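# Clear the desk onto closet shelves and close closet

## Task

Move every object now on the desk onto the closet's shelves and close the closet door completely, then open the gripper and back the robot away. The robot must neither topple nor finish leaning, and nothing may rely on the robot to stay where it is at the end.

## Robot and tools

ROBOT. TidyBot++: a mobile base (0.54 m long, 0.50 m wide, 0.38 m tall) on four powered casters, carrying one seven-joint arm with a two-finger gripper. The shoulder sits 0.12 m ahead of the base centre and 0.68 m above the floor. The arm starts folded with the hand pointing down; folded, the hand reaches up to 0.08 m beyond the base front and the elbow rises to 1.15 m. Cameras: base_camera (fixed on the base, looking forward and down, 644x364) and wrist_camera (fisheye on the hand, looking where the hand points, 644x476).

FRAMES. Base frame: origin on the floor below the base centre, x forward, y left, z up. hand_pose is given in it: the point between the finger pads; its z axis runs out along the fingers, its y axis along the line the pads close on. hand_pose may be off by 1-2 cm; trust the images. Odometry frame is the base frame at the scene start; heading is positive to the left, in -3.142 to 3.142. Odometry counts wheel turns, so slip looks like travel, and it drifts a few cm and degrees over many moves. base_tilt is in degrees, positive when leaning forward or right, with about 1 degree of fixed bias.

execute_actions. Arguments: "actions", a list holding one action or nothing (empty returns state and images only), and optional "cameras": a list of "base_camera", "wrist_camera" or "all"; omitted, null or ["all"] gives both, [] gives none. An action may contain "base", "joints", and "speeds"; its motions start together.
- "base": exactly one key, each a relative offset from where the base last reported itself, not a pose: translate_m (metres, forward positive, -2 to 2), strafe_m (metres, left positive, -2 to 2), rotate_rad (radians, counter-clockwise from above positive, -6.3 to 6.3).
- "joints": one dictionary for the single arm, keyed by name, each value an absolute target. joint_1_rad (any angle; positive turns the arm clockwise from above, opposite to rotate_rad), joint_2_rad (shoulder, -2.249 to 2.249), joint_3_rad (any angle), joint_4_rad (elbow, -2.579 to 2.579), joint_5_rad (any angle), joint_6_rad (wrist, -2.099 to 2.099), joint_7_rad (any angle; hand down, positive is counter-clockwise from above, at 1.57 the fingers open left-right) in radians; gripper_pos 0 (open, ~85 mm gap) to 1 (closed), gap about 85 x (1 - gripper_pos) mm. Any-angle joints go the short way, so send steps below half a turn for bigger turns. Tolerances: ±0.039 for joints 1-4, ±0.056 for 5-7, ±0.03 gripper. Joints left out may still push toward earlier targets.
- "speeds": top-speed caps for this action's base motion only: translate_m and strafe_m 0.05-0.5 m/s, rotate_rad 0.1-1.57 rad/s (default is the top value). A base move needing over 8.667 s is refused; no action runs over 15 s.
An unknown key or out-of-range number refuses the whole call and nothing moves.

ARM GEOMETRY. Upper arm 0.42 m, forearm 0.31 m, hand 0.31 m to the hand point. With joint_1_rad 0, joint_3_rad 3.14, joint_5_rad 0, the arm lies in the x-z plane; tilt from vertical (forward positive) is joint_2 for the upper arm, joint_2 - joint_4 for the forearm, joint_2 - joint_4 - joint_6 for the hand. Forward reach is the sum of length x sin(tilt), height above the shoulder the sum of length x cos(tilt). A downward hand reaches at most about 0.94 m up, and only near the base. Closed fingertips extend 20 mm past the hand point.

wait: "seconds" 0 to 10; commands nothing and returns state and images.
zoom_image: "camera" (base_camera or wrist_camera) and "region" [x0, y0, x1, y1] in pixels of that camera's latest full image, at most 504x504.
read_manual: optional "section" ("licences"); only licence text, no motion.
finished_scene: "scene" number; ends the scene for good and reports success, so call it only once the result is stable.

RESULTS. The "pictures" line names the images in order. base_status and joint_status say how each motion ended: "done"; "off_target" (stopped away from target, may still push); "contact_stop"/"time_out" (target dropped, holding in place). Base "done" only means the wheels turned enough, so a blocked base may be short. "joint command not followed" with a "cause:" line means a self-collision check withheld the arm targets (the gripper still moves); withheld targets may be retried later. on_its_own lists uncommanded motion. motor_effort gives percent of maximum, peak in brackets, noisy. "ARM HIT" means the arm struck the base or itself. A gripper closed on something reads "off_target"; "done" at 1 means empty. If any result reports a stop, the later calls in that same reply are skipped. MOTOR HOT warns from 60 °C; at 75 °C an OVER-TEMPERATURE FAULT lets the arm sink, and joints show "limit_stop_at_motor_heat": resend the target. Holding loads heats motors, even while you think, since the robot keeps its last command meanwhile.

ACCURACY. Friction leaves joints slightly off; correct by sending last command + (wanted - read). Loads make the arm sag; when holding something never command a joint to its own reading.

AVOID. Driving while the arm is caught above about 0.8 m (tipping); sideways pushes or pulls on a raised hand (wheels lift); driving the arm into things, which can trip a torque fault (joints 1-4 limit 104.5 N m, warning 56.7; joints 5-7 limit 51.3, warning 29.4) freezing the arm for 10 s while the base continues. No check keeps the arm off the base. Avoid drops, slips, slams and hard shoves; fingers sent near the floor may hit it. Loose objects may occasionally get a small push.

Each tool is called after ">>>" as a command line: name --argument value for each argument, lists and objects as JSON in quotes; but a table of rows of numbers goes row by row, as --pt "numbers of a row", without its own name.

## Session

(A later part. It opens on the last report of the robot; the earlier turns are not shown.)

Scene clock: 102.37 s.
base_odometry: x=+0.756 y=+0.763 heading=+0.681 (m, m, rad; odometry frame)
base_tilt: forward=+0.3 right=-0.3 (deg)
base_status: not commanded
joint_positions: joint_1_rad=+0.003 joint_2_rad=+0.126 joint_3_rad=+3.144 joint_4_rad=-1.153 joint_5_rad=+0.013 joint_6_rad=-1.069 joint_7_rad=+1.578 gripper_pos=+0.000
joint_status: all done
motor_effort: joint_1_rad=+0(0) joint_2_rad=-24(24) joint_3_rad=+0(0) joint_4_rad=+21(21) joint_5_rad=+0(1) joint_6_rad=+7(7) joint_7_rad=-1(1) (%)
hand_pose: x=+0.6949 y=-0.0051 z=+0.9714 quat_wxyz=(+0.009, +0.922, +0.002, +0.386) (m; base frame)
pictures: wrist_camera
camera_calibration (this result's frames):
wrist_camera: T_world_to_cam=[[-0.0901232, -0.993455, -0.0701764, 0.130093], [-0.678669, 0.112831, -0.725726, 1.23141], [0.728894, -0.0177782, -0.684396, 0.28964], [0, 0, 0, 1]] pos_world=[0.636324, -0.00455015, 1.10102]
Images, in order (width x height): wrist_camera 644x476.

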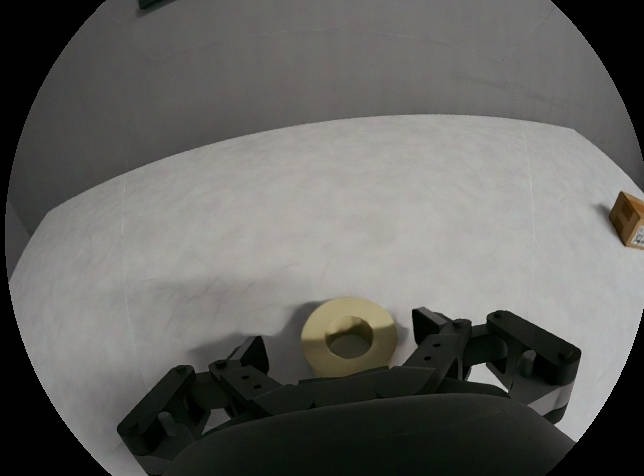

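>>> execute_actions --actions '[{"joints":{"joint_2_rad":0.155}}]' --cameras '["wrist_camera"]'

>>> execute_actions --actions '[{"joints":{"gripper_pos":1}}]' --cameras '["wrist_camera"]'

Scene clock: 104.90 s.
base_odometry: x=+0.756 y=+0.763 heading=+0.681 (m, m, rad; odometry frame)
base_tilt: forward=+0.3 right=-0.3 (deg)
base_status: not commanded
joint_positions: joint_1_rad=+0.003 joint_2_rad=+0.138 joint_3_rad=+3.144 joint_4_rad=-1.152 joint_5_rad=+0.013 joint_6_rad=-1.067 joint_7_rad=+1.578 gripper_pos=+0.000
joint_status: all done
motor_effort: joint_1_rad=+0(0) joint_2_rad=-23(25) joint_3_rad=+0(0) joint_4_rad=+21(21) joint_5_rad=+1(2) joint_6_rad=+7(7) joint_7_rad=+0(0) (%)
hand_pose: x=+0.6988 y=-0.0052 z=+0.9655 quat_wxyz=(+0.009, +0.924, +0.002, +0.382) (m; base frame)
pictures: wrist_camera
camera_calibration (this result's frames):
wrist_camera: T_world_to_cam=[[-0.090734, -0.993457, -0.0693648, 0.129668], [-0.685232, 0.112822, -0.719533, 1.22839], [0.722651, -0.0177551, -0.690985, 0.29346], [0, 0, 0, 1]] pos_world=[0.641427, -0.00456002, 1.09564]
Images, in order (width x height): wrist_camera 644x476.

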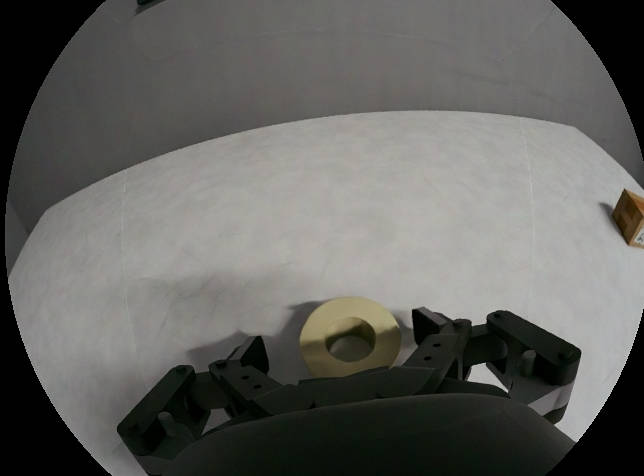

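Scene clock: 106.00 s.
base_odometry: x=+0.756 y=+0.763 heading=+0.681 (m, m, rad; odometry frame)
base_tilt: forward=+0.3 right=-0.3 (deg)
base_status: not commanded
joint_positions: joint_1_rad=+0.003 joint_2_rad=+0.138 joint_3_rad=+3.144 joint_4_rad=-1.140 joint_5_rad=+0.013 joint_6_rad=-1.063 joint_7_rad=+1.578 gripper_pos=+0.488
joint_status: gripper_pos off_target (ended at +0.488, target +1.000)
motor_effort: joint_1_rad=+0(0) joint_2_rad=-22(23) joint_3_rad=+0(1) joint_4_rad=+19(20) joint_5_rad=+1(2) joint_6_rad=+6(6) joint_7_rad=+0(0) (%)
hand_pose: x=+0.7012 y=-0.0052 z=+0.9726 quat_wxyz=(+0.009, +0.921, +0.002, +0.390) (m; base frame)
pictures: wrist_camera
camera_calibration (this result's frames):
wrist_camera: T_world_to_cam=[[-0.0895678, -0.993468, -0.070701, 0.130861], [-0.673727, 0.112716, -0.730334, 1.23762], [0.733532, -0.0177812, -0.679422, 0.277793], [0, 0, 0, 1]] pos_world=[0.641765, -0.00455284, 1.10186]
Images, in order (width x height): wrist_camera 644x476.

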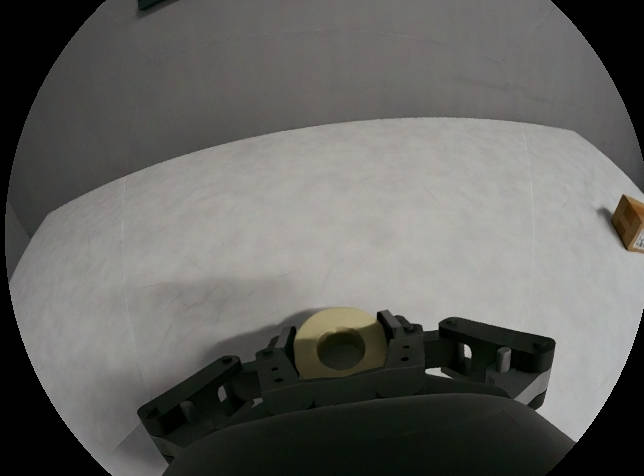

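>>> execute_actions --actions '[{"joints":{"joint_2_rad":0.03}}]' --cameras '["wrist_camera"]'

>>> execute_actions --actions '[{"base":{"translate_m":-1.2}}]' --cameras '[]'

Scene clock: 108.90 s.
base_odometry: x=+0.756 y=+0.762 heading=+0.681 (m, m, rad; odometry frame)
base_tilt: forward=+0.3 right=-0.3 (deg)
base_status: not commanded
joint_positions: joint_1_rad=+0.003 joint_2_rad=+0.029 joint_3_rad=+3.144 joint_4_rad=-1.140 joint_5_rad=+0.013 joint_6_rad=-1.063 joint_7_rad=+1.578 gripper_pos=+0.488
joint_status: all done
motor_effort: joint_1_rad=+0(0) joint_2_rad=-19(27) joint_3_rad=+0(0) joint_4_rad=+22(23) joint_5_rad=+1(1) joint_6_rad=+7(8) joint_7_rad=+0(1) (%)
hand_pose: x=+0.6661 y=-0.0051 z=+1.0342 quat_wxyz=(+0.009, +0.898, +0.001, +0.439) (m; base frame)
pictures: wrist_camera
camera_calibration (this result's frames):
wrist_camera: T_world_to_cam=[[-0.0813593, -0.993489, -0.0797552, 0.136058], [-0.590272, 0.112507, -0.799325, 1.27472], [0.803093, -0.0179552, -0.595582, 0.212353], [0, 0, 0, 1]] pos_world=[0.592964, -0.00443075, 1.15624]
Images, in order (width x height): wrist_camera 644x476.

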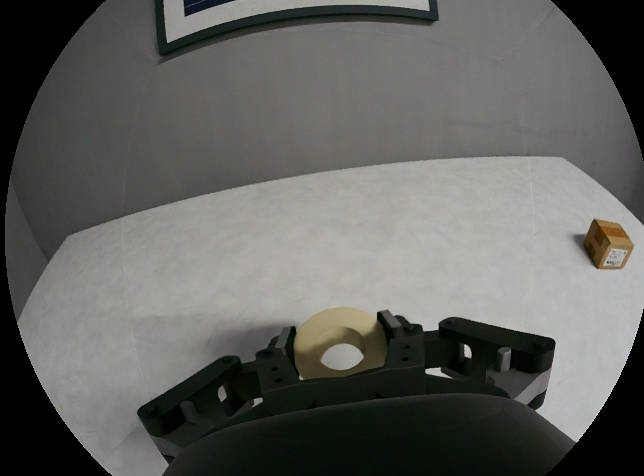

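Scene clock: 112.77 s.
base_odometry: x=-0.176 y=+0.006 heading=+0.682 (m, m, rad; odometry frame)
base_tilt: forward=+0.3 right=-0.3 (deg)
base_status: done
joint_positions: joint_1_rad=+0.002 joint_2_rad=+0.031 joint_3_rad=+3.144 joint_4_rad=-1.140 joint_5_rad=+0.013 joint_6_rad=-1.063 joint_7_rad=+1.578 gripper_pos=+0.488
joint_status: not commanded
motor_effort: joint_1_rad=+0(2) joint_2_rad=-20(24) joint_3_rad=+0(2) joint_4_rad=+21(23) joint_5_rad=+1(2) joint_6_rad=+7(8) joint_7_rad=+0(0) (%)
hand_pose: x=+0.6668 y=-0.0046 z=+1.0332 quat_wxyz=(+0.009, +0.899, +0.002, +0.438) (m; base frame)
pictures: none
No camera images: the call's "cameras" was empty. Leave "cameras" out to get every camera's image.

>>> execute_actions --actions '[{"base":{"rotate_rad":3.1416},"joints":{"joint_2_rad":0.235,"joint_4_rad":-1.275,"joint_6_rad":-0.82}}]' --cameras '[]'

>>> execute_actions --actions '[{"base":{"translate_m":1.15}}]'

Scene clock: 119.63 s.
base_odometry: x=-0.176 y=+0.006 heading=-2.460 (m, m, rad; odometry frame)
base_tilt: forward=+0.3 right=-0.3 (deg)
base_status: done
joint_positions: joint_1_rad=-0.005 joint_2_rad=+0.253 joint_3_rad=+3.141 joint_4_rad=-1.262 joint_5_rad=+0.013 joint_6_rad=-0.848 joint_7_rad=+1.578 gripper_pos=+0.488
joint_status: all done
motor_effort: joint_1_rad=+0(4) joint_2_rad=-28(37) joint_3_rad=+0(3) joint_4_rad=+23(24) joint_5_rad=+1(2) joint_6_rad=+7(8) joint_7_rad=-1(1) (%)
hand_pose: x=+0.7568 y=+0.0017 z=+0.8855 quat_wxyz=(+0.006, +0.925, +0.008, +0.380) (m; base frame)
pictures: none
No camera images: the call's "cameras" was empty. Leave "cameras" out to get every camera's image.

Scene clock: 123.30 s.
base_odometry: x=-1.069 y=-0.719 heading=-2.460 (m, m, rad; odometry frame)
base_tilt: forward=+0.3 right=-0.3 (deg)
base_status: done
joint_positions: joint_1_rad=-0.005 joint_2_rad=+0.241 joint_3_rad=+3.141 joint_4_rad=-1.262 joint_5_rad=+0.013 joint_6_rad=-0.847 joint_7_rad=+1.578 gripper_pos=+0.488
joint_status: not commanded
motor_effort: joint_1_rad=+0(1) joint_2_rad=-29(31) joint_3_rad=+0(0) joint_4_rad=+23(23) joint_5_rad=+0(1) joint_6_rad=+7(7) joint_7_rad=+0(1) (%)
hand_pose: x=+0.7545 y=+0.0017 z=+0.8929 quat_wxyz=(+0.006, +0.923, +0.008, +0.385) (m; base frame)
pictures: base_camera, wrist_camera
camera_calibration (this result's frames):
wrist_camera: T_world_to_cam=[[-0.0769882, -0.994552, -0.0702817, 0.126956], [-0.681932, 0.10395, -0.723991, 1.2151], [0.727352, -0.00781142, -0.68622, 0.195376], [0, 0, 0, 1]] pos_world=[0.69628, 0.00148081, 1.02271]
Images, in order (width x height): base_camera 644x364, wrist_camera 644x476.

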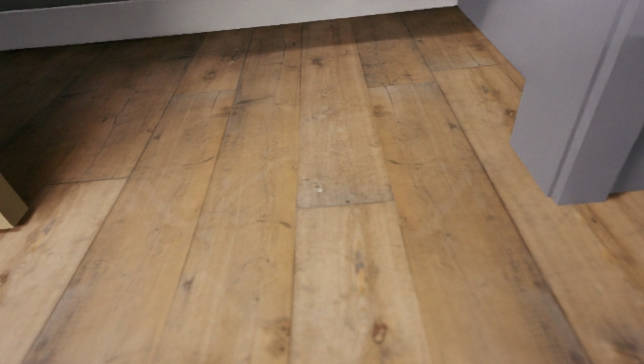

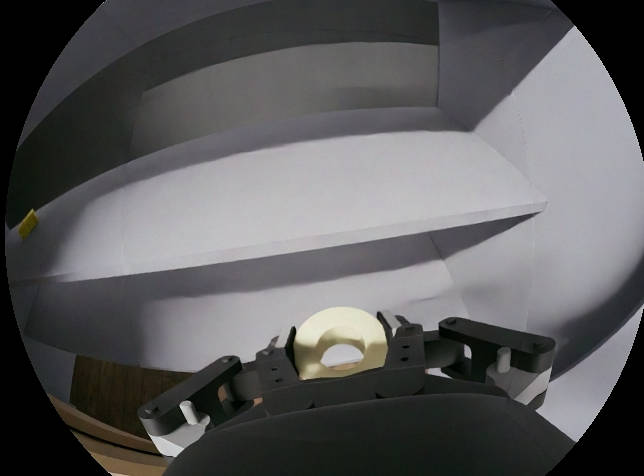

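>>> execute_actions --actions '[{"base":{"translate_m":0.23},"speeds":{"translate_m":0.2}}]'

>>> execute_actions --actions '[{"joints":{"joint_2_rad":0.295,"joint_6_rad":-0.77}}]' --cameras '["wrist_camera"]'

Scene clock: 129.17 s.
base_odometry: x=-1.247 y=-0.864 heading=-2.459 (m, m, rad; odometry frame)
base_tilt: forward=+0.3 right=-0.3 (deg)
base_status: done
joint_positions: joint_1_rad=-0.005 joint_2_rad=+0.238 joint_3_rad=+3.141 joint_4_rad=-1.262 joint_5_rad=+0.013 joint_6_rad=-0.847 joint_7_rad=+1.578 gripper_pos=+0.488
joint_status: not commanded
motor_effort: joint_1_rad=+0(2) joint_2_rad=-27(31) joint_3_rad=+0(1) joint_4_rad=+22(22) joint_5_rad=+1(1) joint_6_rad=+7(7) joint_7_rad=-1(0) (%)
hand_pose: x=+0.7540 y=+0.0017 z=+0.8946 quat_wxyz=(+0.006, +0.922, +0.008, +0.387) (m; base frame)
pictures: base_camera, wrist_camera
camera_calibration (this result's frames):
wrist_camera: T_world_to_cam=[[-0.0767921, -0.994551, -0.0705079, 0.127087], [-0.679925, 0.103959, -0.725875, 1.21614], [0.729249, -0.00780132, -0.684204, 0.193708], [0, 0, 0, 1]] pos_world=[0.695383, 0.00147647, 1.02426]
Images, in order (width x height): base_camera 644x364, wrist_camera 644x476.

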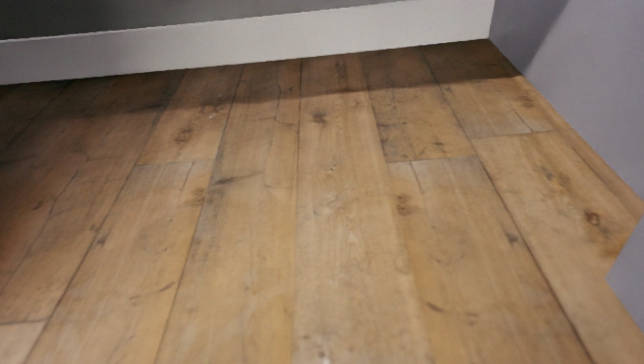

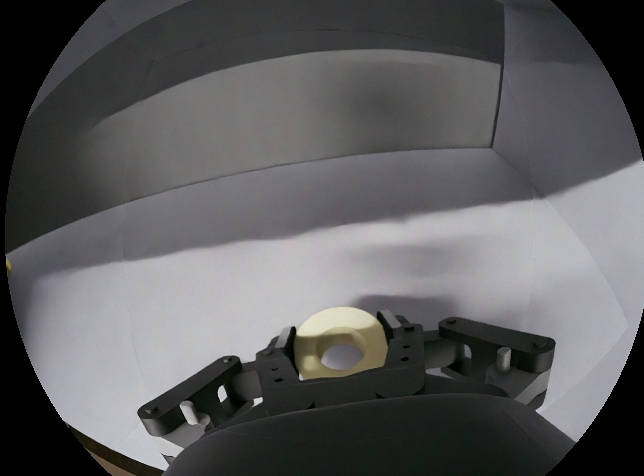

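Scene clock: 130.07 s.
base_odometry: x=-1.247 y=-0.864 heading=-2.459 (m, m, rad; odometry frame)
base_tilt: forward=+0.3 right=-0.3 (deg)
base_status: not commanded
joint_positions: joint_1_rad=-0.005 joint_2_rad=+0.291 joint_3_rad=+3.141 joint_4_rad=-1.262 joint_5_rad=+0.013 joint_6_rad=-0.802 joint_7_rad=+1.578 gripper_pos=+0.488
joint_status: all done
motor_effort: joint_1_rad=+0(0) joint_2_rad=-31(32) joint_3_rad=+0(0) joint_4_rad=+23(23) joint_5_rad=+1(1) joint_6_rad=+7(7) joint_7_rad=-1(0) (%)
hand_pose: x=+0.7744 y=+0.0019 z=+0.8704 quat_wxyz=(+0.006, +0.924, +0.008, +0.383) (m; base frame)
pictures: wrist_camera
camera_calibration (this result's frames):
wrist_camera: T_world_to_cam=[[-0.0767798, -0.994598, -0.0698506, 0.126596], [-0.685733, 0.103534, -0.720452, 1.21225], [0.723792, -0.00741736, -0.689978, 0.171502], [0, 0, 0, 1]] pos_world=[0.71687, 0.00167527, 1.00055]
Images, in order (width x height): wrist_camera 644x476.

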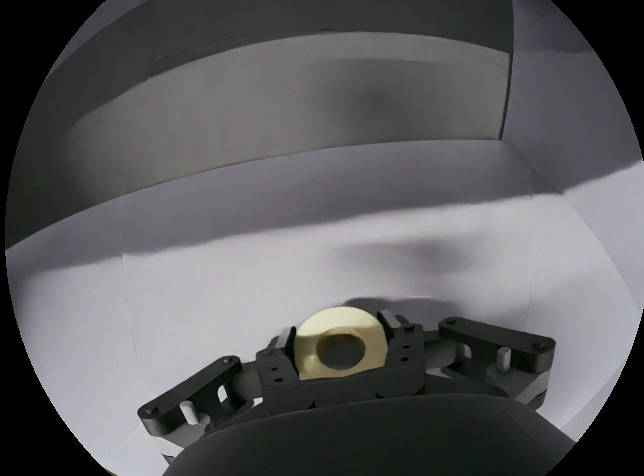

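>>> execute_actions --actions '[{"joints":{"joint_2_rad":0.335,"joint_6_rad":-0.735}}]' --cameras '["wrist_camera"]'

Scene clock: 131.67 s.
base_odometry: x=-1.247 y=-0.864 heading=-2.459 (m, m, rad; odometry frame)
base_tilt: forward=+0.3 right=-0.3 (deg)
base_status: not commanded
joint_positions: joint_1_rad=-0.005 joint_2_rad=+0.318 joint_3_rad=+3.141 joint_4_rad=-1.262 joint_5_rad=+0.013 joint_6_rad=-0.762 joint_7_rad=+1.578 gripper_pos=+0.488
joint_status: all done
motor_effort: joint_1_rad=+0(0) joint_2_rad=-29(32) joint_3_rad=+0(0) joint_4_rad=+20(22) joint_5_rad=+1(1) joint_6_rad=+6(7) joint_7_rad=-1(1) (%)
hand_pose: x=+0.7880 y=+0.0021 z=+0.8619 quat_wxyz=(+0.006, +0.921, +0.008, +0.389) (m; base frame)
pictures: wrist_camera
camera_calibration (this result's frames):
wrist_camera: T_world_to_cam=[[-0.0752972, -0.994631, -0.0709838, 0.12704], [-0.675753, 0.103245, -0.729862, 1.21571], [0.733272, -0.00698905, -0.679899, 0.139622], [0, 0, 0, 1]] pos_world=[0.728703, 0.00181836, 0.991246]
Images, in order (width x height): wrist_camera 644x476.

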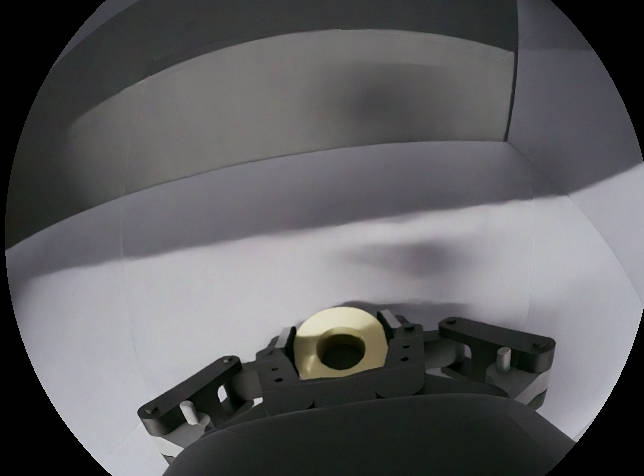

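>>> execute_actions --actions '[{"joints":{"gripper_pos":0,"joint_2_rad":0.315}}]' --cameras '[]'

>>> execute_actions --actions '[{"joints":{"joint_2_rad":0.27},"base":{"translate_m":-0.9}}]' --cameras '["wrist_camera"]'

Scene clock: 133.93 s.
base_odometry: x=-1.247 y=-0.864 heading=-2.459 (m, m, rad; odometry frame)
base_tilt: forward=+0.3 right=-0.3 (deg)
base_status: not commanded
joint_positions: joint_1_rad=-0.005 joint_2_rad=+0.317 joint_3_rad=+3.141 joint_4_rad=-1.262 joint_5_rad=+0.013 joint_6_rad=-0.762 joint_7_rad=+1.578 gripper_pos=+0.000
joint_status: all done
motor_effort: joint_1_rad=+0(0) joint_2_rad=-30(31) joint_3_rad=+0(0) joint_4_rad=+22(22) joint_5_rad=+1(1) joint_6_rad=+7(7) joint_7_rad=-1(0) (%)
hand_pose: x=+0.7879 y=+0.0021 z=+0.8624 quat_wxyz=(+0.006, +0.921, +0.008, +0.390) (m; base frame)
pictures: none
No camera images: the call's "cameras" was empty. Leave "cameras" out to get every camera's image.

Scene clock: 137.17 s.
base_odometry: x=-0.549 y=-0.296 heading=-2.458 (m, m, rad; odometry frame)
base_tilt: forward=+0.2 right=-0.3 (deg)
base_status: done
joint_positions: joint_1_rad=-0.004 joint_2_rad=+0.274 joint_3_rad=+3.141 joint_4_rad=-1.262 joint_5_rad=+0.013 joint_6_rad=-0.762 joint_7_rad=+1.578 gripper_pos=+0.000
joint_status: all done
motor_effort: joint_1_rad=+0(4) joint_2_rad=-28(35) joint_3_rad=+0(2) joint_4_rad=+22(24) joint_5_rad=+1(0) joint_6_rad=+7(8) joint_7_rad=-1(1) (%)
hand_pose: x=+0.7797 y=+0.0016 z=+0.8909 quat_wxyz=(+0.006, +0.912, +0.008, +0.409) (m; base frame)
pictures: wrist_camera
camera_calibration (this result's frames):
wrist_camera: T_world_to_cam=[[-0.0727766, -0.994567, -0.0744295, 0.129087], [-0.643074, 0.103837, -0.758731, 1.23148], [0.762338, -0.00735422, -0.647137, 0.113549], [0, 0, 0, 1]] pos_world=[0.714762, 0.00134814, 1.01745]
Images, in order (width x height): wrist_camera 644x476.

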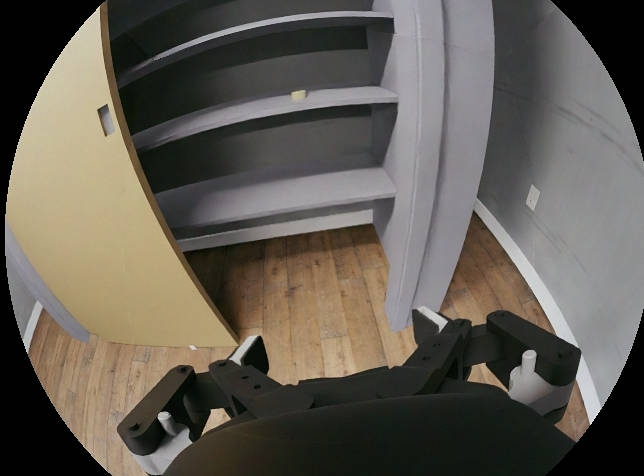

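>>> execute_actions --actions '[{"joints":{"joint_2_rad":0.03,"joint_4_rad":-1.12,"joint_6_rad":-1.08},"base":{"rotate_rad":-0.517}}]' --cameras '[]'

>>> execute_actions --actions '[{"base":{"translate_m":-2.0}}]' --cameras '[]'

>>> execute_actions --actions '[{"base":{"translate_m":-0.66}}]' --cameras '[]'

>>> execute_actions --actions '[{"base":{"rotate_rad":-1.051}}]'

Scene clock: 145.73 s.
base_odometry: x=-0.549 y=-0.296 heading=-2.975 (m, m, rad; odometry frame)
base_tilt: forward=+0.3 right=-0.3 (deg)
base_status: done
joint_positions: joint_1_rad=+0.010 joint_2_rad=+0.024 joint_3_rad=+3.142 joint_4_rad=-1.134 joint_5_rad=+0.013 joint_6_rad=-1.047 joint_7_rad=+1.578 gripper_pos=+0.000
joint_status: all done
motor_effort: joint_1_rad=+0(4) joint_2_rad=-20(33) joint_3_rad=+0(3) joint_4_rad=+21(23) joint_5_rad=+1(0) joint_6_rad=+8(8) joint_7_rad=+0(1) (%)
hand_pose: x=+0.6676 y=-0.0075 z=+1.0443 quat_wxyz=(+0.010, +0.892, -0.001, +0.451) (m; base frame)
pictures: none
No camera images: the call's "cameras" was empty. Leave "cameras" out to get every camera's image.

Scene clock: 151.10 s.
base_odometry: x=+1.423 y=+0.035 heading=-2.975 (m, m, rad; odometry frame)
base_tilt: forward=+0.3 right=-0.3 (deg)
base_status: done
joint_positions: joint_1_rad=+0.010 joint_2_rad=+0.027 joint_3_rad=+3.142 joint_4_rad=-1.134 joint_5_rad=+0.013 joint_6_rad=-1.051 joint_7_rad=+1.578 gripper_pos=+0.000
joint_status: not commanded
motor_effort: joint_1_rad=+0(0) joint_2_rad=-19(23) joint_3_rad=+0(0) joint_4_rad=+20(23) joint_5_rad=+1(2) joint_6_rad=+7(8) joint_7_rad=+0(0) (%)
hand_pose: x=+0.6682 y=-0.0075 z=+1.0413 quat_wxyz=(+0.010, +0.894, -0.001, +0.448) (m; base frame)
pictures: none
No camera images: the call's "cameras" was empty. Leave "cameras" out to get every camera's image.

Scene clock: 153.70 s.
base_odometry: x=+2.074 y=+0.144 heading=-2.976 (m, m, rad; odometry frame)
base_tilt: forward=+0.3 right=-0.3 (deg)
base_status: done
joint_positions: joint_1_rad=+0.010 joint_2_rad=+0.028 joint_3_rad=+3.142 joint_4_rad=-1.134 joint_5_rad=+0.013 joint_6_rad=-1.052 joint_7_rad=+1.578 gripper_pos=+0.000
joint_status: not commanded
motor_effort: joint_1_rad=+0(1) joint_2_rad=-20(23) joint_3_rad=+0(1) joint_4_rad=+22(21) joint_5_rad=+1(1) joint_6_rad=+7(8) joint_7_rad=+0(0) (%)
hand_pose: x=+0.6683 y=-0.0075 z=+1.0404 quat_wxyz=(+0.010, +0.894, -0.001, +0.447) (m; base frame)
pictures: none
No camera images: the call's "cameras" was empty. Leave "cameras" out to get every camera's image.

Scene clock: 155.63 s.
base_odometry: x=+2.074 y=+0.144 heading=+2.257 (m, m, rad; odometry frame)
base_tilt: forward=+0.3 right=-0.3 (deg)
base_status: done
joint_positions: joint_1_rad=+0.008 joint_2_rad=+0.029 joint_3_rad=+3.142 joint_4_rad=-1.134 joint_5_rad=+0.013 joint_6_rad=-1.052 joint_7_rad=+1.578 gripper_pos=+0.000
joint_status: not commanded
motor_effort: joint_1_rad=+0(3) joint_2_rad=-20(22) joint_3_rad=+0(2) joint_4_rad=+21(21) joint_5_rad=+1(1) joint_6_rad=+8(7) joint_7_rad=+0(0) (%)
hand_pose: x=+0.6684 y=-0.0066 z=+1.0403 quat_wxyz=(+0.010, +0.895, +0.000, +0.447) (m; base frame)
pictures: base_camera, wrist_camera
camera_calibration (this result's frames):
wrist_camera: T_world_to_cam=[[-0.0826, -0.99325, -0.0814343, 0.137804], [-0.576236, 0.11427, -0.809256, 1.28206], [0.813099, -0.0199192, -0.581785, 0.193], [0, 0, 0, 1]] pos_world=[0.593225, -0.00578264, 1.16102]
Images, in order (width x height): base_camera 644x364, wrist_camera 644x476.

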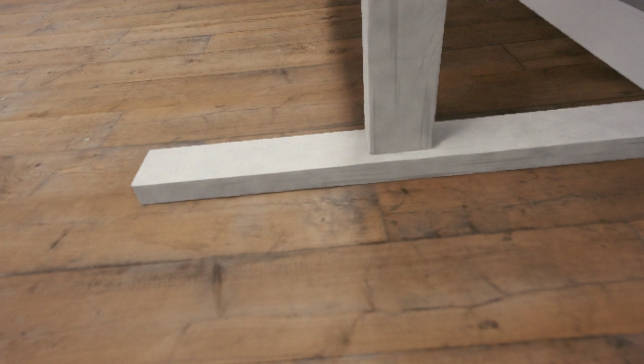

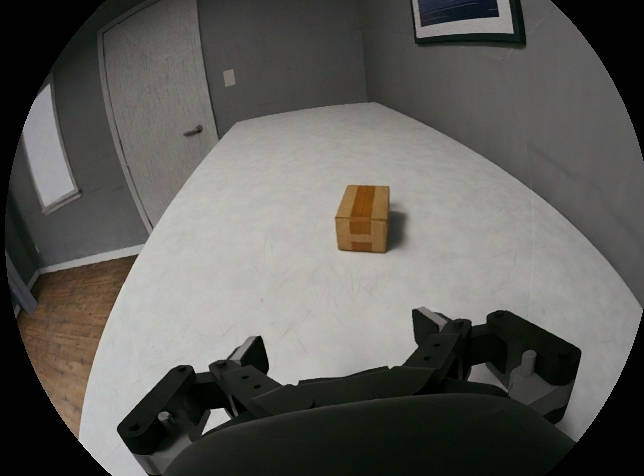

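>>> execute_actions --actions '[{"joints":{"joint_1_rad":0.31},"base":{"strafe_m":0.114}}]' --cameras '[]'

>>> execute_actions --actions '[{"base":{"translate_m":0.195},"speeds":{"translate_m":0.25}}]' --cameras '["wrist_camera"]'

Scene clock: 162.60 s.
base_odometry: x=+1.986 y=+0.071 heading=+2.256 (m, m, rad; odometry frame)
base_tilt: forward=+0.3 right=-0.3 (deg)
base_status: done
joint_positions: joint_1_rad=+0.299 joint_2_rad=+0.029 joint_3_rad=+3.142 joint_4_rad=-1.134 joint_5_rad=+0.013 joint_6_rad=-1.052 joint_7_rad=+1.578 gripper_pos=+0.000
joint_status: all done
motor_effort: joint_1_rad=+0(2) joint_2_rad=-20(21) joint_3_rad=+0(2) joint_4_rad=+20(21) joint_5_rad=+1(2) joint_6_rad=+7(7) joint_7_rad=-1(1) (%)
hand_pose: x=+0.6434 y=-0.1642 z=+1.0403 quat_wxyz=(+0.075, +0.885, -0.130, +0.441) (m; base frame)
pictures: none
No camera images: the call's "cameras" was empty. Leave "cameras" out to get every camera's image.

Scene clock: 164.17 s.
base_odometry: x=+1.862 y=+0.222 heading=+2.257 (m, m, rad; odometry frame)
base_tilt: forward=+0.3 right=-0.3 (deg)
base_status: done
joint_positions: joint_1_rad=+0.300 joint_2_rad=+0.030 joint_3_rad=+3.142 joint_4_rad=-1.134 joint_5_rad=+0.013 joint_6_rad=-1.053 joint_7_rad=+1.578 gripper_pos=+0.000
joint_status: not commanded
motor_effort: joint_1_rad=-1(1) joint_2_rad=-19(23) joint_3_rad=+0(1) joint_4_rad=+21(23) joint_5_rad=+1(0) joint_6_rad=+8(8) joint_7_rad=+0(1) (%)
hand_pose: x=+0.6438 y=-0.1648 z=+1.0392 quat_wxyz=(+0.075, +0.885, -0.130, +0.440) (m; base frame)
pictures: wrist_camera
camera_calibration (this result's frames):
wrist_camera: T_world_to_cam=[[-0.365501, -0.927255, -0.0812797, 0.171363], [-0.520477, 0.275989, -0.808043, 1.2746], [0.771694, -0.253036, -0.58349, 0.199208], [0, 0, 0, 1]] pos_world=[0.572305, -0.142471, 1.16009]
Images, in order (width x height): wrist_camera 644x476.

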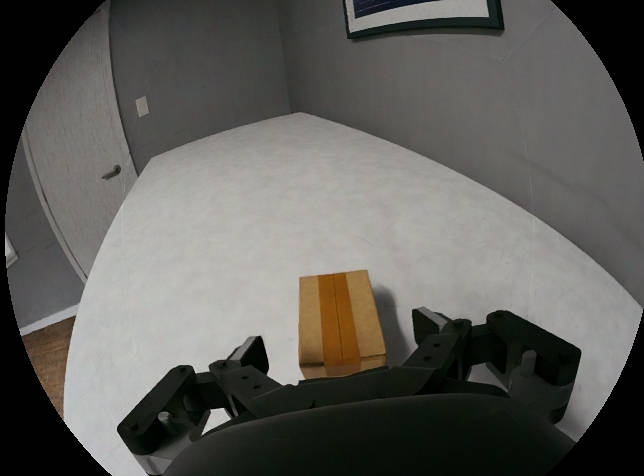

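Well aligned. Descend.

>>> execute_actions --actions '[{"joints":{"joint_2_rad":0.145}}]' --cameras '["wrist_camera"]'

Scene clock: 166.73 s.
base_odometry: x=+1.862 y=+0.222 heading=+2.257 (m, m, rad; odometry frame)
base_tilt: forward=+0.3 right=-0.3 (deg)
base_status: not commanded
joint_positions: joint_1_rad=+0.300 joint_2_rad=+0.149 joint_3_rad=+3.142 joint_4_rad=-1.134 joint_5_rad=+0.013 joint_6_rad=-1.053 joint_7_rad=+1.578 gripper_pos=+0.000
joint_status: all done
motor_effort: joint_1_rad=+0(0) joint_2_rad=-25(28) joint_3_rad=+0(0) joint_4_rad=+21(24) joint_5_rad=+1(1) joint_6_rad=+7(7) joint_7_rad=+0(0) (%)
hand_pose: x=+0.6804 y=-0.1762 z=+0.9718 quat_wxyz=(+0.066, +0.910, -0.134, +0.387) (m; base frame)
pictures: wrist_camera
camera_calibration (this result's frames):
wrist_camera: T_world_to_cam=[[-0.37416, -0.924574, -0.071888, 0.16599], [-0.607657, 0.30299, -0.734132, 1.23458], [0.70054, -0.231, -0.675191, 0.270198], [0, 0, 0, 1]] pos_world=[0.623023, -0.158179, 1.10071]
Images, in order (width x height): wrist_camera 644x476.

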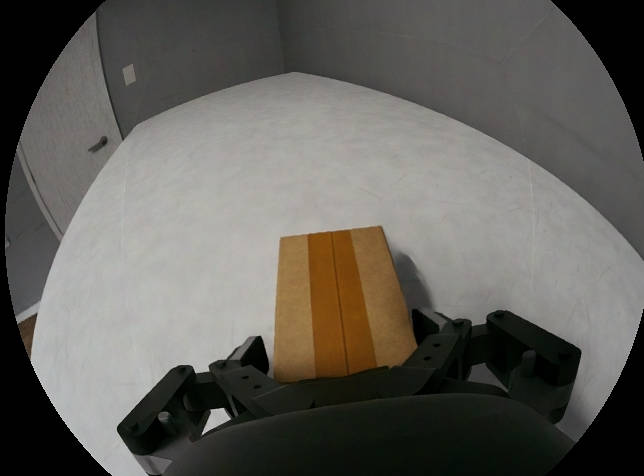

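>>> execute_actions --actions '[{"joints":{"gripper_pos":1}}]' --cameras '[]'

>>> execute_actions --actions '[{"joints":{"joint_2_rad":0.03}}]' --cameras '["wrist_camera"]'

Scene clock: 169.87 s.
base_odometry: x=+1.862 y=+0.222 heading=+2.257 (m, m, rad; odometry frame)
base_tilt: forward=+0.3 right=-0.3 (deg)
base_status: not commanded
joint_positions: joint_1_rad=+0.301 joint_2_rad=+0.147 joint_3_rad=+3.142 joint_4_rad=-1.133 joint_5_rad=+0.013 joint_6_rad=-1.053 joint_7_rad=+1.578 gripper_pos=+0.339
joint_status: gripper_pos off_target (ended at +0.339, target +1.000)
motor_effort: joint_1_rad=+0(1) joint_2_rad=-25(26) joint_3_rad=+0(1) joint_4_rad=+22(22) joint_5_rad=+1(1) joint_6_rad=+7(7) joint_7_rad=-1(0) (%)
hand_pose: x=+0.6802 y=-0.1762 z=+0.9734 quat_wxyz=(+0.067, +0.909, -0.134, +0.388) (m; base frame)
pictures: none
No camera images: the call's "cameras" was empty. Leave "cameras" out to get every camera's image.

Scene clock: 170.93 s.
base_odometry: x=+1.862 y=+0.222 heading=+2.257 (m, m, rad; odometry frame)
base_tilt: forward=+0.3 right=-0.3 (deg)
base_status: not commanded
joint_positions: joint_1_rad=+0.301 joint_2_rad=+0.031 joint_3_rad=+3.142 joint_4_rad=-1.133 joint_5_rad=+0.013 joint_6_rad=-1.053 joint_7_rad=+1.578 gripper_pos=+0.339
joint_status: all done
motor_effort: joint_1_rad=+0(0) joint_2_rad=-21(26) joint_3_rad=+0(0) joint_4_rad=+22(24) joint_5_rad=+1(1) joint_6_rad=+8(8) joint_7_rad=-1(0) (%)
hand_pose: x=+0.6440 y=-0.1650 z=+1.0397 quat_wxyz=(+0.075, +0.885, -0.131, +0.440) (m; base frame)
pictures: wrist_camera
camera_calibration (this result's frames):
wrist_camera: T_world_to_cam=[[-0.365638, -0.927194, -0.0813578, 0.171478], [-0.519604, 0.275861, -0.808648, 1.27525], [0.772218, -0.253399, -0.58264, 0.198047], [0, 0, 0, 1]] pos_world=[0.572391, -0.142615, 1.16057]
Images, in order (width x height): wrist_camera 644x476.

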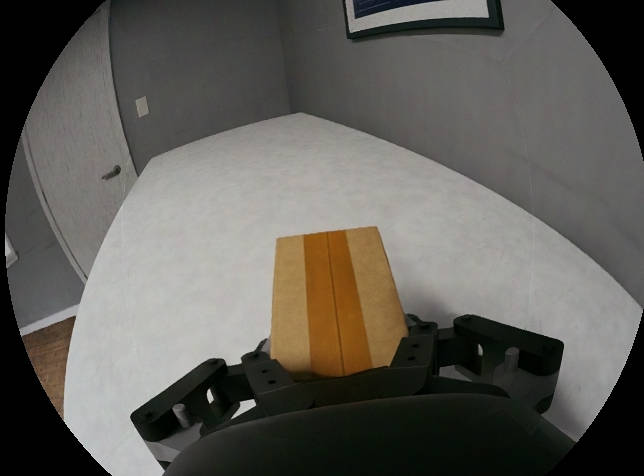

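>>> execute_actions --actions '[{"joints":{"joint_1_rad":-0.01},"base":{"rotate_rad":1.217}}]' --cameras '[]'

>>> execute_actions --actions '[{"base":{"translate_m":2.0}}]' --cameras '[]'

>>> execute_actions --actions '[{"base":{"translate_m":0.752}}]' --cameras '[]'

>>> execute_actions --actions '[{"base":{"rotate_rad":0.3485},"joints":{"joint_2_rad":0.235,"joint_4_rad":-1.275,"joint_6_rad":-0.81}}]'

Scene clock: 177.43 s.
base_odometry: x=+1.862 y=+0.222 heading=-2.810 (m, m, rad; odometry frame)
base_tilt: forward=+0.3 right=-0.3 (deg)
base_status: done
joint_positions: joint_1_rad=-0.015 joint_2_rad=+0.040 joint_3_rad=+3.136 joint_4_rad=-1.133 joint_5_rad=+0.013 joint_6_rad=-1.053 joint_7_rad=+1.578 gripper_pos=+0.339
joint_status: all done
motor_effort: joint_1_rad=+0(3) joint_2_rad=-20(24) joint_3_rad=+0(4) joint_4_rad=+23(23) joint_5_rad=+1(2) joint_6_rad=+8(8) joint_7_rad=+0(0) (%)
hand_pose: x=+0.6724 y=+0.0095 z=+1.0348 quat_wxyz=(+0.003, +0.897, +0.013, +0.442) (m; base frame)
pictures: none
No camera images: the call's "cameras" was empty. Leave "cameras" out to get every camera's image.

Scene clock: 182.80 s.
base_odometry: x=-0.028 y=-0.430 heading=-2.809 (m, m, rad; odometry frame)
base_tilt: forward=+0.3 right=-0.3 (deg)
base_status: done
joint_positions: joint_1_rad=-0.015 joint_2_rad=+0.037 joint_3_rad=+3.136 joint_4_rad=-1.133 joint_5_rad=+0.013 joint_6_rad=-1.056 joint_7_rad=+1.578 gripper_pos=+0.339
joint_status: not commanded
motor_effort: joint_1_rad=+0(1) joint_2_rad=-22(24) joint_3_rad=+0(1) joint_4_rad=+23(23) joint_5_rad=+1(1) joint_6_rad=+8(8) joint_7_rad=-1(0) (%)
hand_pose: x=+0.6709 y=+0.0095 z=+1.0354 quat_wxyz=(+0.003, +0.897, +0.013, +0.442) (m; base frame)
pictures: none
No camera images: the call's "cameras" was empty. Leave "cameras" out to get every camera's image.

Scene clock: 185.67 s.
base_odometry: x=-0.739 y=-0.676 heading=-2.809 (m, m, rad; odometry frame)
base_tilt: forward=+0.3 right=-0.3 (deg)
base_status: done
joint_positions: joint_1_rad=-0.015 joint_2_rad=+0.036 joint_3_rad=+3.136 joint_4_rad=-1.133 joint_5_rad=+0.013 joint_6_rad=-1.057 joint_7_rad=+1.578 gripper_pos=+0.339
joint_status: not commanded
motor_effort: joint_1_rad=+0(1) joint_2_rad=-22(23) joint_3_rad=+0(1) joint_4_rad=+22(23) joint_5_rad=+1(1) joint_6_rad=+8(8) joint_7_rad=-1(1) (%)
hand_pose: x=+0.6702 y=+0.0095 z=+1.0358 quat_wxyz=(+0.003, +0.897, +0.013, +0.442) (m; base frame)
pictures: none
No camera images: the call's "cameras" was empty. Leave "cameras" out to get every camera's image.

Scene clock: 187.23 s.
base_odometry: x=-0.739 y=-0.676 heading=-2.461 (m, m, rad; odometry frame)
base_tilt: forward=+0.3 right=-0.3 (deg)
base_status: done
joint_positions: joint_1_rad=-0.016 joint_2_rad=+0.246 joint_3_rad=+3.134 joint_4_rad=-1.269 joint_5_rad=+0.013 joint_6_rad=-0.847 joint_7_rad=+1.578 gripper_pos=+0.339
joint_status: all done
motor_effort: joint_1_rad=+0(4) joint_2_rad=-28(34) joint_3_rad=+0(3) joint_4_rad=+23(25) joint_5_rad=+1(2) joint_6_rad=+7(8) joint_7_rad=+0(0) (%)
hand_pose: x=+0.7538 y=+0.0127 z=+0.8862 quat_wxyz=(+0.002, +0.925, +0.016, +0.380) (m; base frame)
pictures: base_camera, wrist_camera
camera_calibration (this result's frames):
wrist_camera: T_world_to_cam=[[-0.0599644, -0.995673, -0.0709925, 0.125215], [-0.69219, 0.0927198, -0.715735, 1.20914], [0.71922, 0.00622171, -0.694754, 0.204883], [0, 0, 0, 1]] pos_world=[0.697106, 0.0112877, 1.01666]
Images, in order (width x height): base_camera 644x364, wrist_camera 644x476.

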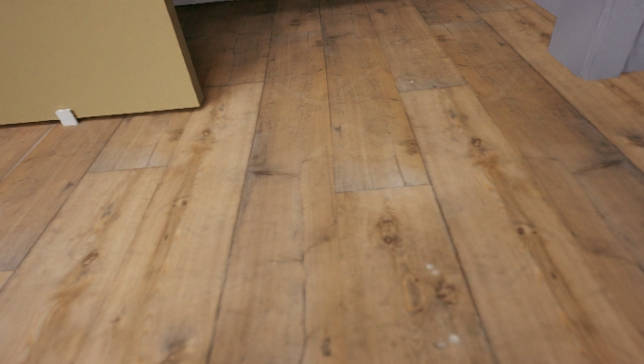

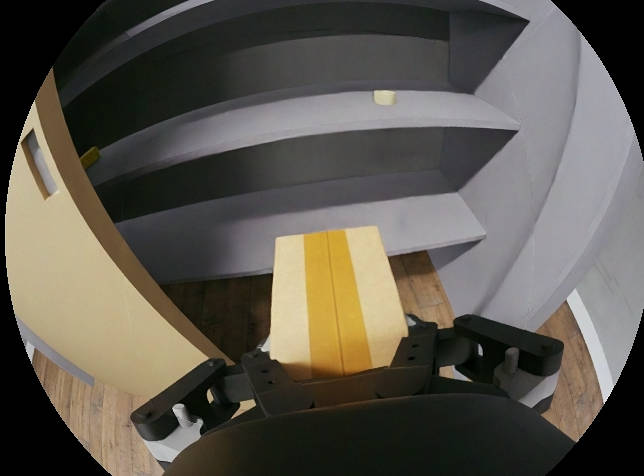

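>>> execute_actions --actions '[{"base":{"translate_m":0.51},"joints":{"joint_6_rad":-0.785},"speeds":{"translate_m":0.3}}]'

>>> execute_actions --actions '[{"joints":{"joint_2_rad":0.30,"joint_6_rad":-0.73}}]' --cameras '[]'

Scene clock: 191.83 s.
base_odometry: x=-1.135 y=-0.998 heading=-2.460 (m, m, rad; odometry frame)
base_tilt: forward=+0.3 right=-0.3 (deg)
base_status: done
joint_positions: joint_1_rad=-0.016 joint_2_rad=+0.243 joint_3_rad=+3.134 joint_4_rad=-1.269 joint_5_rad=+0.013 joint_6_rad=-0.818 joint_7_rad=+1.578 gripper_pos=+0.339
joint_status: all done
motor_effort: joint_1_rad=+0(1) joint_2_rad=-29(32) joint_3_rad=+0(0) joint_4_rad=+23(25) joint_5_rad=+1(1) joint_6_rad=+7(9) joint_7_rad=+0(0) (%)
hand_pose: x=+0.7594 y=+0.0129 z=+0.8943 quat_wxyz=(+0.002, +0.919, +0.016, +0.395) (m; base frame)
pictures: base_camera, wrist_camera
camera_calibration (this result's frames):
wrist_camera: T_world_to_cam=[[-0.0573647, -0.995641, -0.0735347, 0.126637], [-0.669285, 0.0930057, -0.737161, 1.22066], [0.740788, 0.00692865, -0.671704, 0.169471], [0, 0, 0, 1]] pos_world=[0.698695, 0.011382, 1.02297]
Images, in order (width x height): base_camera 644x364, wrist_camera 644x476.

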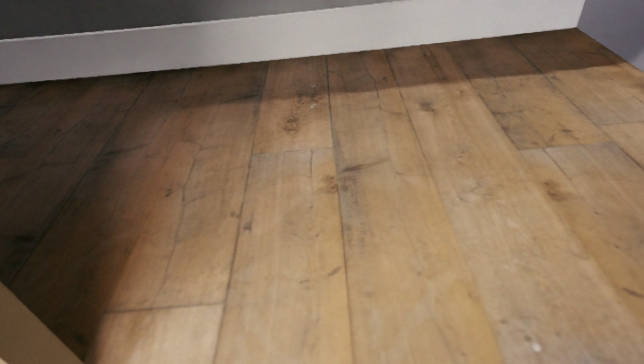

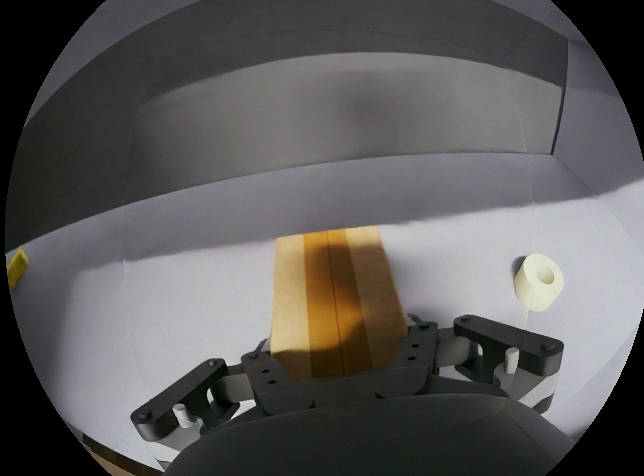

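Scene clock: 192.77 s.
base_odometry: x=-1.135 y=-0.998 heading=-2.460 (m, m, rad; odometry frame)
base_tilt: forward=+0.3 right=-0.3 (deg)
base_status: not commanded
joint_positions: joint_1_rad=-0.016 joint_2_rad=+0.301 joint_3_rad=+3.134 joint_4_rad=-1.269 joint_5_rad=+0.013 joint_6_rad=-0.765 joint_7_rad=+1.578 gripper_pos=+0.339
joint_status: all done
motor_effort: joint_1_rad=+0(0) joint_2_rad=-31(34) joint_3_rad=+0(0) joint_4_rad=+24(24) joint_5_rad=+1(0) joint_6_rad=+7(8) joint_7_rad=+0(1) (%)
hand_pose: x=+0.7826 y=+0.0135 z=+0.8681 quat_wxyz=(+0.002, +0.920, +0.016, +0.392) (m; base frame)
pictures: none
No camera images: the call's "cameras" was empty. Leave "cameras" out to get every camera's image.

>>> execute_actions --actions '[{"joints":{"joint_2_rad":0.325}}]' --cameras '[]'

>>> execute_actions --actions '[{"joints":{"gripper_pos":0,"joint_2_rad":0.31}}]' --cameras '["wrist_camera"]'

Scene clock: 194.63 s.
base_odometry: x=-1.135 y=-0.998 heading=-2.460 (m, m, rad; odometry frame)
base_tilt: forward=+0.3 right=-0.3 (deg)
base_status: not commanded
joint_positions: joint_1_rad=-0.016 joint_2_rad=+0.312 joint_3_rad=+3.134 joint_4_rad=-1.269 joint_5_rad=+0.013 joint_6_rad=-0.761 joint_7_rad=+1.578 gripper_pos=+0.339
joint_status: all done
motor_effort: joint_1_rad=+0(0) joint_2_rad=-29(33) joint_3_rad=+0(0) joint_4_rad=+21(23) joint_5_rad=+1(1) joint_6_rad=+6(7) joint_7_rad=+0(1) (%)
hand_pose: x=+0.7854 y=+0.0136 z=+0.8623 quat_wxyz=(+0.002, +0.921, +0.016, +0.389) (m; base frame)
pictures: none
No camera images: the call's "cameras" was empty. Leave "cameras" out to get every camera's image.

Scene clock: 195.73 s.
base_odometry: x=-1.135 y=-0.998 heading=-2.460 (m, m, rad; odometry frame)
base_tilt: forward=+0.3 right=-0.3 (deg)
base_status: not commanded
joint_positions: joint_1_rad=-0.016 joint_2_rad=+0.311 joint_3_rad=+3.134 joint_4_rad=-1.269 joint_5_rad=+0.013 joint_6_rad=-0.761 joint_7_rad=+1.578 gripper_pos=+0.000
joint_status: all done
motor_effort: joint_1_rad=+0(1) joint_2_rad=-30(32) joint_3_rad=+0(0) joint_4_rad=+22(23) joint_5_rad=+1(0) joint_6_rad=+7(7) joint_7_rad=+0(0) (%)
hand_pose: x=+0.7854 y=+0.0136 z=+0.8624 quat_wxyz=(+0.002, +0.921, +0.016, +0.390) (m; base frame)
pictures: wrist_camera
camera_calibration (this result's frames):
wrist_camera: T_world_to_cam=[[-0.0575463, -0.995662, -0.0731176, 0.126201], [-0.677386, 0.0927416, -0.729758, 1.21442], [0.733373, 0.00753394, -0.679784, 0.141619], [0, 0, 0, 1]] pos_world=[0.726036, 0.011959, 0.991734]
Images, in order (width x height): wrist_camera 644x476.

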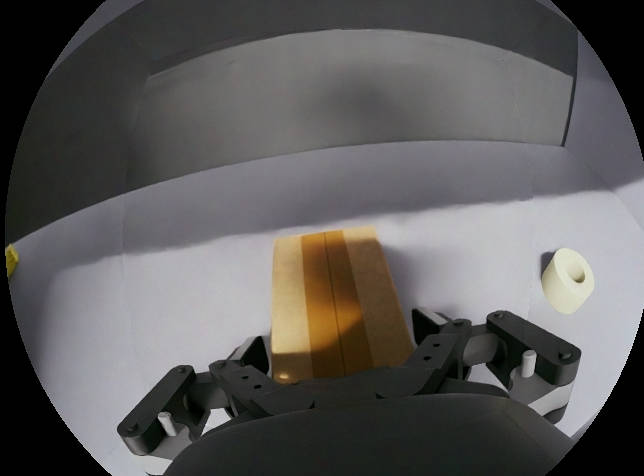

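>>> execute_actions --actions '[{"base":{"translate_m":-0.41}}]' --cameras '[]'

>>> execute_actions --actions '[{"joints":{"joint_1_rad":0,"joint_2_rad":-0.2,"joint_3_rad":3.14,"joint_4_rad":-2.045,"joint_6_rad":0.28,"gripper_pos":1}}]' --cameras '[]'

>>> execute_actions --actions '[{"base":{"strafe_m":0.285}}]'

Scene clock: 202.87 s.
base_odometry: x=-0.817 y=-0.739 heading=-2.460 (m, m, rad; odometry frame)
base_tilt: forward=+0.3 right=-0.3 (deg)
base_status: done
joint_positions: joint_1_rad=-0.015 joint_2_rad=+0.306 joint_3_rad=+3.134 joint_4_rad=-1.269 joint_5_rad=+0.013 joint_6_rad=-0.759 joint_7_rad=+1.578 gripper_pos=+0.000
joint_status: not commanded
motor_effort: joint_1_rad=+0(3) joint_2_rad=-30(34) joint_3_rad=+0(2) joint_4_rad=+21(23) joint_5_rad=+1(2) joint_6_rad=+7(8) joint_7_rad=-1(2) (%)
hand_pose: x=+0.7848 y=+0.0131 z=+0.8663 quat_wxyz=(+0.002, +0.920, +0.016, +0.393) (m; base frame)
pictures: none
No camera images: the call's "cameras" was empty. Leave "cameras" out to get every camera's image.

Scene clock: 204.90 s.
base_odometry: x=-0.817 y=-0.739 heading=-2.460 (m, m, rad; odometry frame)
base_tilt: forward=+0.3 right=-0.3 (deg)
base_status: not commanded
joint_positions: joint_1_rad=-0.015 joint_2_rad=-0.189 joint_3_rad=+3.134 joint_4_rad=-2.020 joint_5_rad=+0.013 joint_6_rad=+0.249 joint_7_rad=+1.578 gripper_pos=+0.999
joint_status: all done
motor_effort: joint_1_rad=+0(0) joint_2_rad=-14(30) joint_3_rad=+0(0) joint_4_rad=+23(23) joint_5_rad=+1(1) joint_6_rad=+9(9) joint_7_rad=-1(0) (%)
hand_pose: x=+0.6547 y=+0.0149 z=+1.0106 quat_wxyz=(-0.002, +0.711, +0.017, +0.703) (m; base frame)
pictures: none
No camera images: the call's "cameras" was empty. Leave "cameras" out to get every camera's image.

Scene clock: 206.77 s.
base_odometry: x=-0.637 y=-0.960 heading=-2.459 (m, m, rad; odometry frame)
base_tilt: forward=+0.3 right=-0.3 (deg)
base_status: done
joint_positions: joint_1_rad=-0.010 joint_2_rad=-0.189 joint_3_rad=+3.134 joint_4_rad=-2.020 joint_5_rad=+0.013 joint_6_rad=+0.249 joint_7_rad=+1.578 gripper_pos=+0.999
joint_status: not commanded
motor_effort: joint_1_rad=+0(2) joint_2_rad=-14(15) joint_3_rad=+1(3) joint_4_rad=+23(24) joint_5_rad=+1(1) joint_6_rad=+9(9) joint_7_rad=-1(0) (%)
hand_pose: x=+0.6547 y=+0.0122 z=+1.0105 quat_wxyz=(+0.000, +0.711, +0.015, +0.703) (m; base frame)
pictures: base_camera, wrist_camera
camera_calibration (this result's frames):
wrist_camera: T_world_to_cam=[[0.0198598, -0.994537, -0.102481, 0.107124], [0.0095291, 0.102684, -0.994668, 1.05191], [0.999757, 0.0187774, 0.0115163, -0.534955], [0, 0, 0, 1]] pos_world=[0.522674, 0.0085693, 1.06344]
Images, in order (width x height): base_camera 644x364, wrist_camera 644x476.

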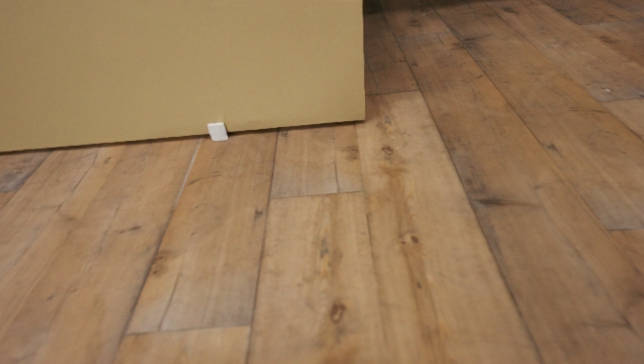

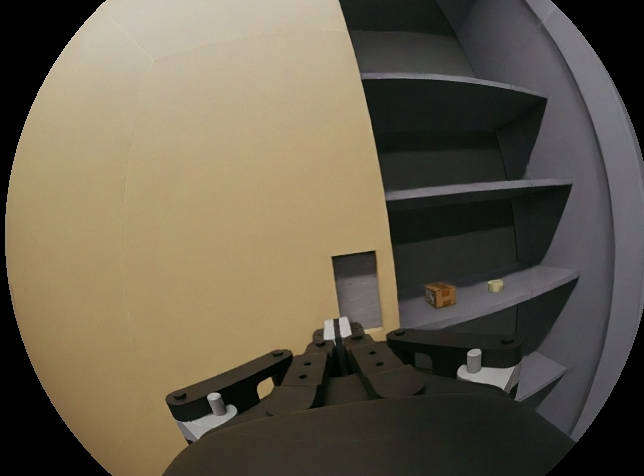

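>>> execute_actions --actions '[{"base":{"strafe_m":-0.019},"joints":{"joint_7_rad":3.17}}]' --cameras '[]'

>>> execute_actions --actions '[{"base":{"translate_m":0.07},"speeds":{"translate_m":0.1}}]' --cameras '["wrist_camera"]'

Scene clock: 211.00 s.
base_odometry: x=-0.649 y=-0.945 heading=-2.459 (m, m, rad; odometry frame)
base_tilt: forward=+0.3 right=-0.3 (deg)
base_status: done
joint_positions: joint_1_rad=-0.005 joint_2_rad=-0.189 joint_3_rad=+3.136 joint_4_rad=-2.020 joint_5_rad=+0.013 joint_6_rad=+0.249 joint_7_rad=+3.162 gripper_pos=+0.999
joint_status: all done
motor_effort: joint_1_rad=+0(2) joint_2_rad=-14(15) joint_3_rad=+1(3) joint_4_rad=+23(23) joint_5_rad=+0(0) joint_6_rad=+9(9) joint_7_rad=+0(0) (%)
hand_pose: x=+0.6547 y=+0.0086 z=+1.0105 quat_wxyz=(+0.502, +0.491, +0.515, +0.492) (m; base frame)
pictures: none
No camera images: the call's "cameras" was empty. Leave "cameras" out to get every camera's image.

Scene clock: 212.23 s.
base_odometry: x=-0.704 y=-0.990 heading=-2.459 (m, m, rad; odometry frame)
base_tilt: forward=+0.3 right=-0.3 (deg)
base_status: done
joint_positions: joint_1_rad=-0.005 joint_2_rad=-0.195 joint_3_rad=+3.136 joint_4_rad=-2.021 joint_5_rad=+0.013 joint_6_rad=+0.249 joint_7_rad=+3.162 gripper_pos=+0.999
joint_status: not commanded
motor_effort: joint_1_rad=+0(1) joint_2_rad=-13(18) joint_3_rad=+1(1) joint_4_rad=+23(24) joint_5_rad=+1(0) joint_6_rad=+9(10) joint_7_rad=+0(1) (%)
hand_pose: x=+0.6529 y=+0.0086 z=+1.0130 quat_wxyz=(+0.503, +0.489, +0.514, +0.493) (m; base frame)
pictures: wrist_camera
camera_calibration (this result's frames):
wrist_camera: T_world_to_cam=[[0.00823542, -0.089438, 0.995958, -1.00909], [0.0367709, -0.995291, -0.0896821, 0.129724], [0.99929, 0.0373609, -0.00490793, -0.516376], [0, 0, 0, 1]] pos_world=[0.519549, 0.0581541, 1.01411]
Images, in order (width x height): wrist_camera 644x476.

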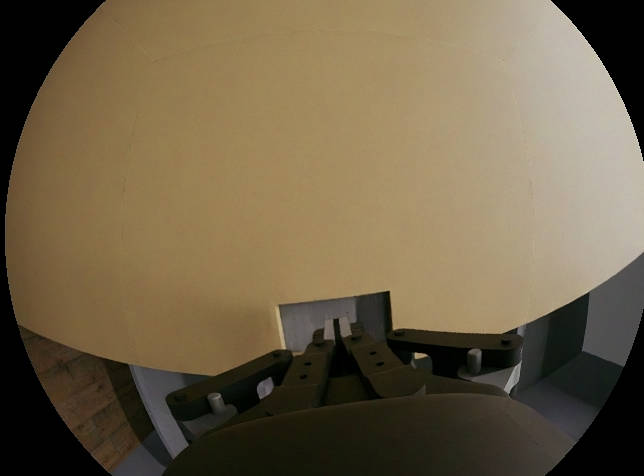

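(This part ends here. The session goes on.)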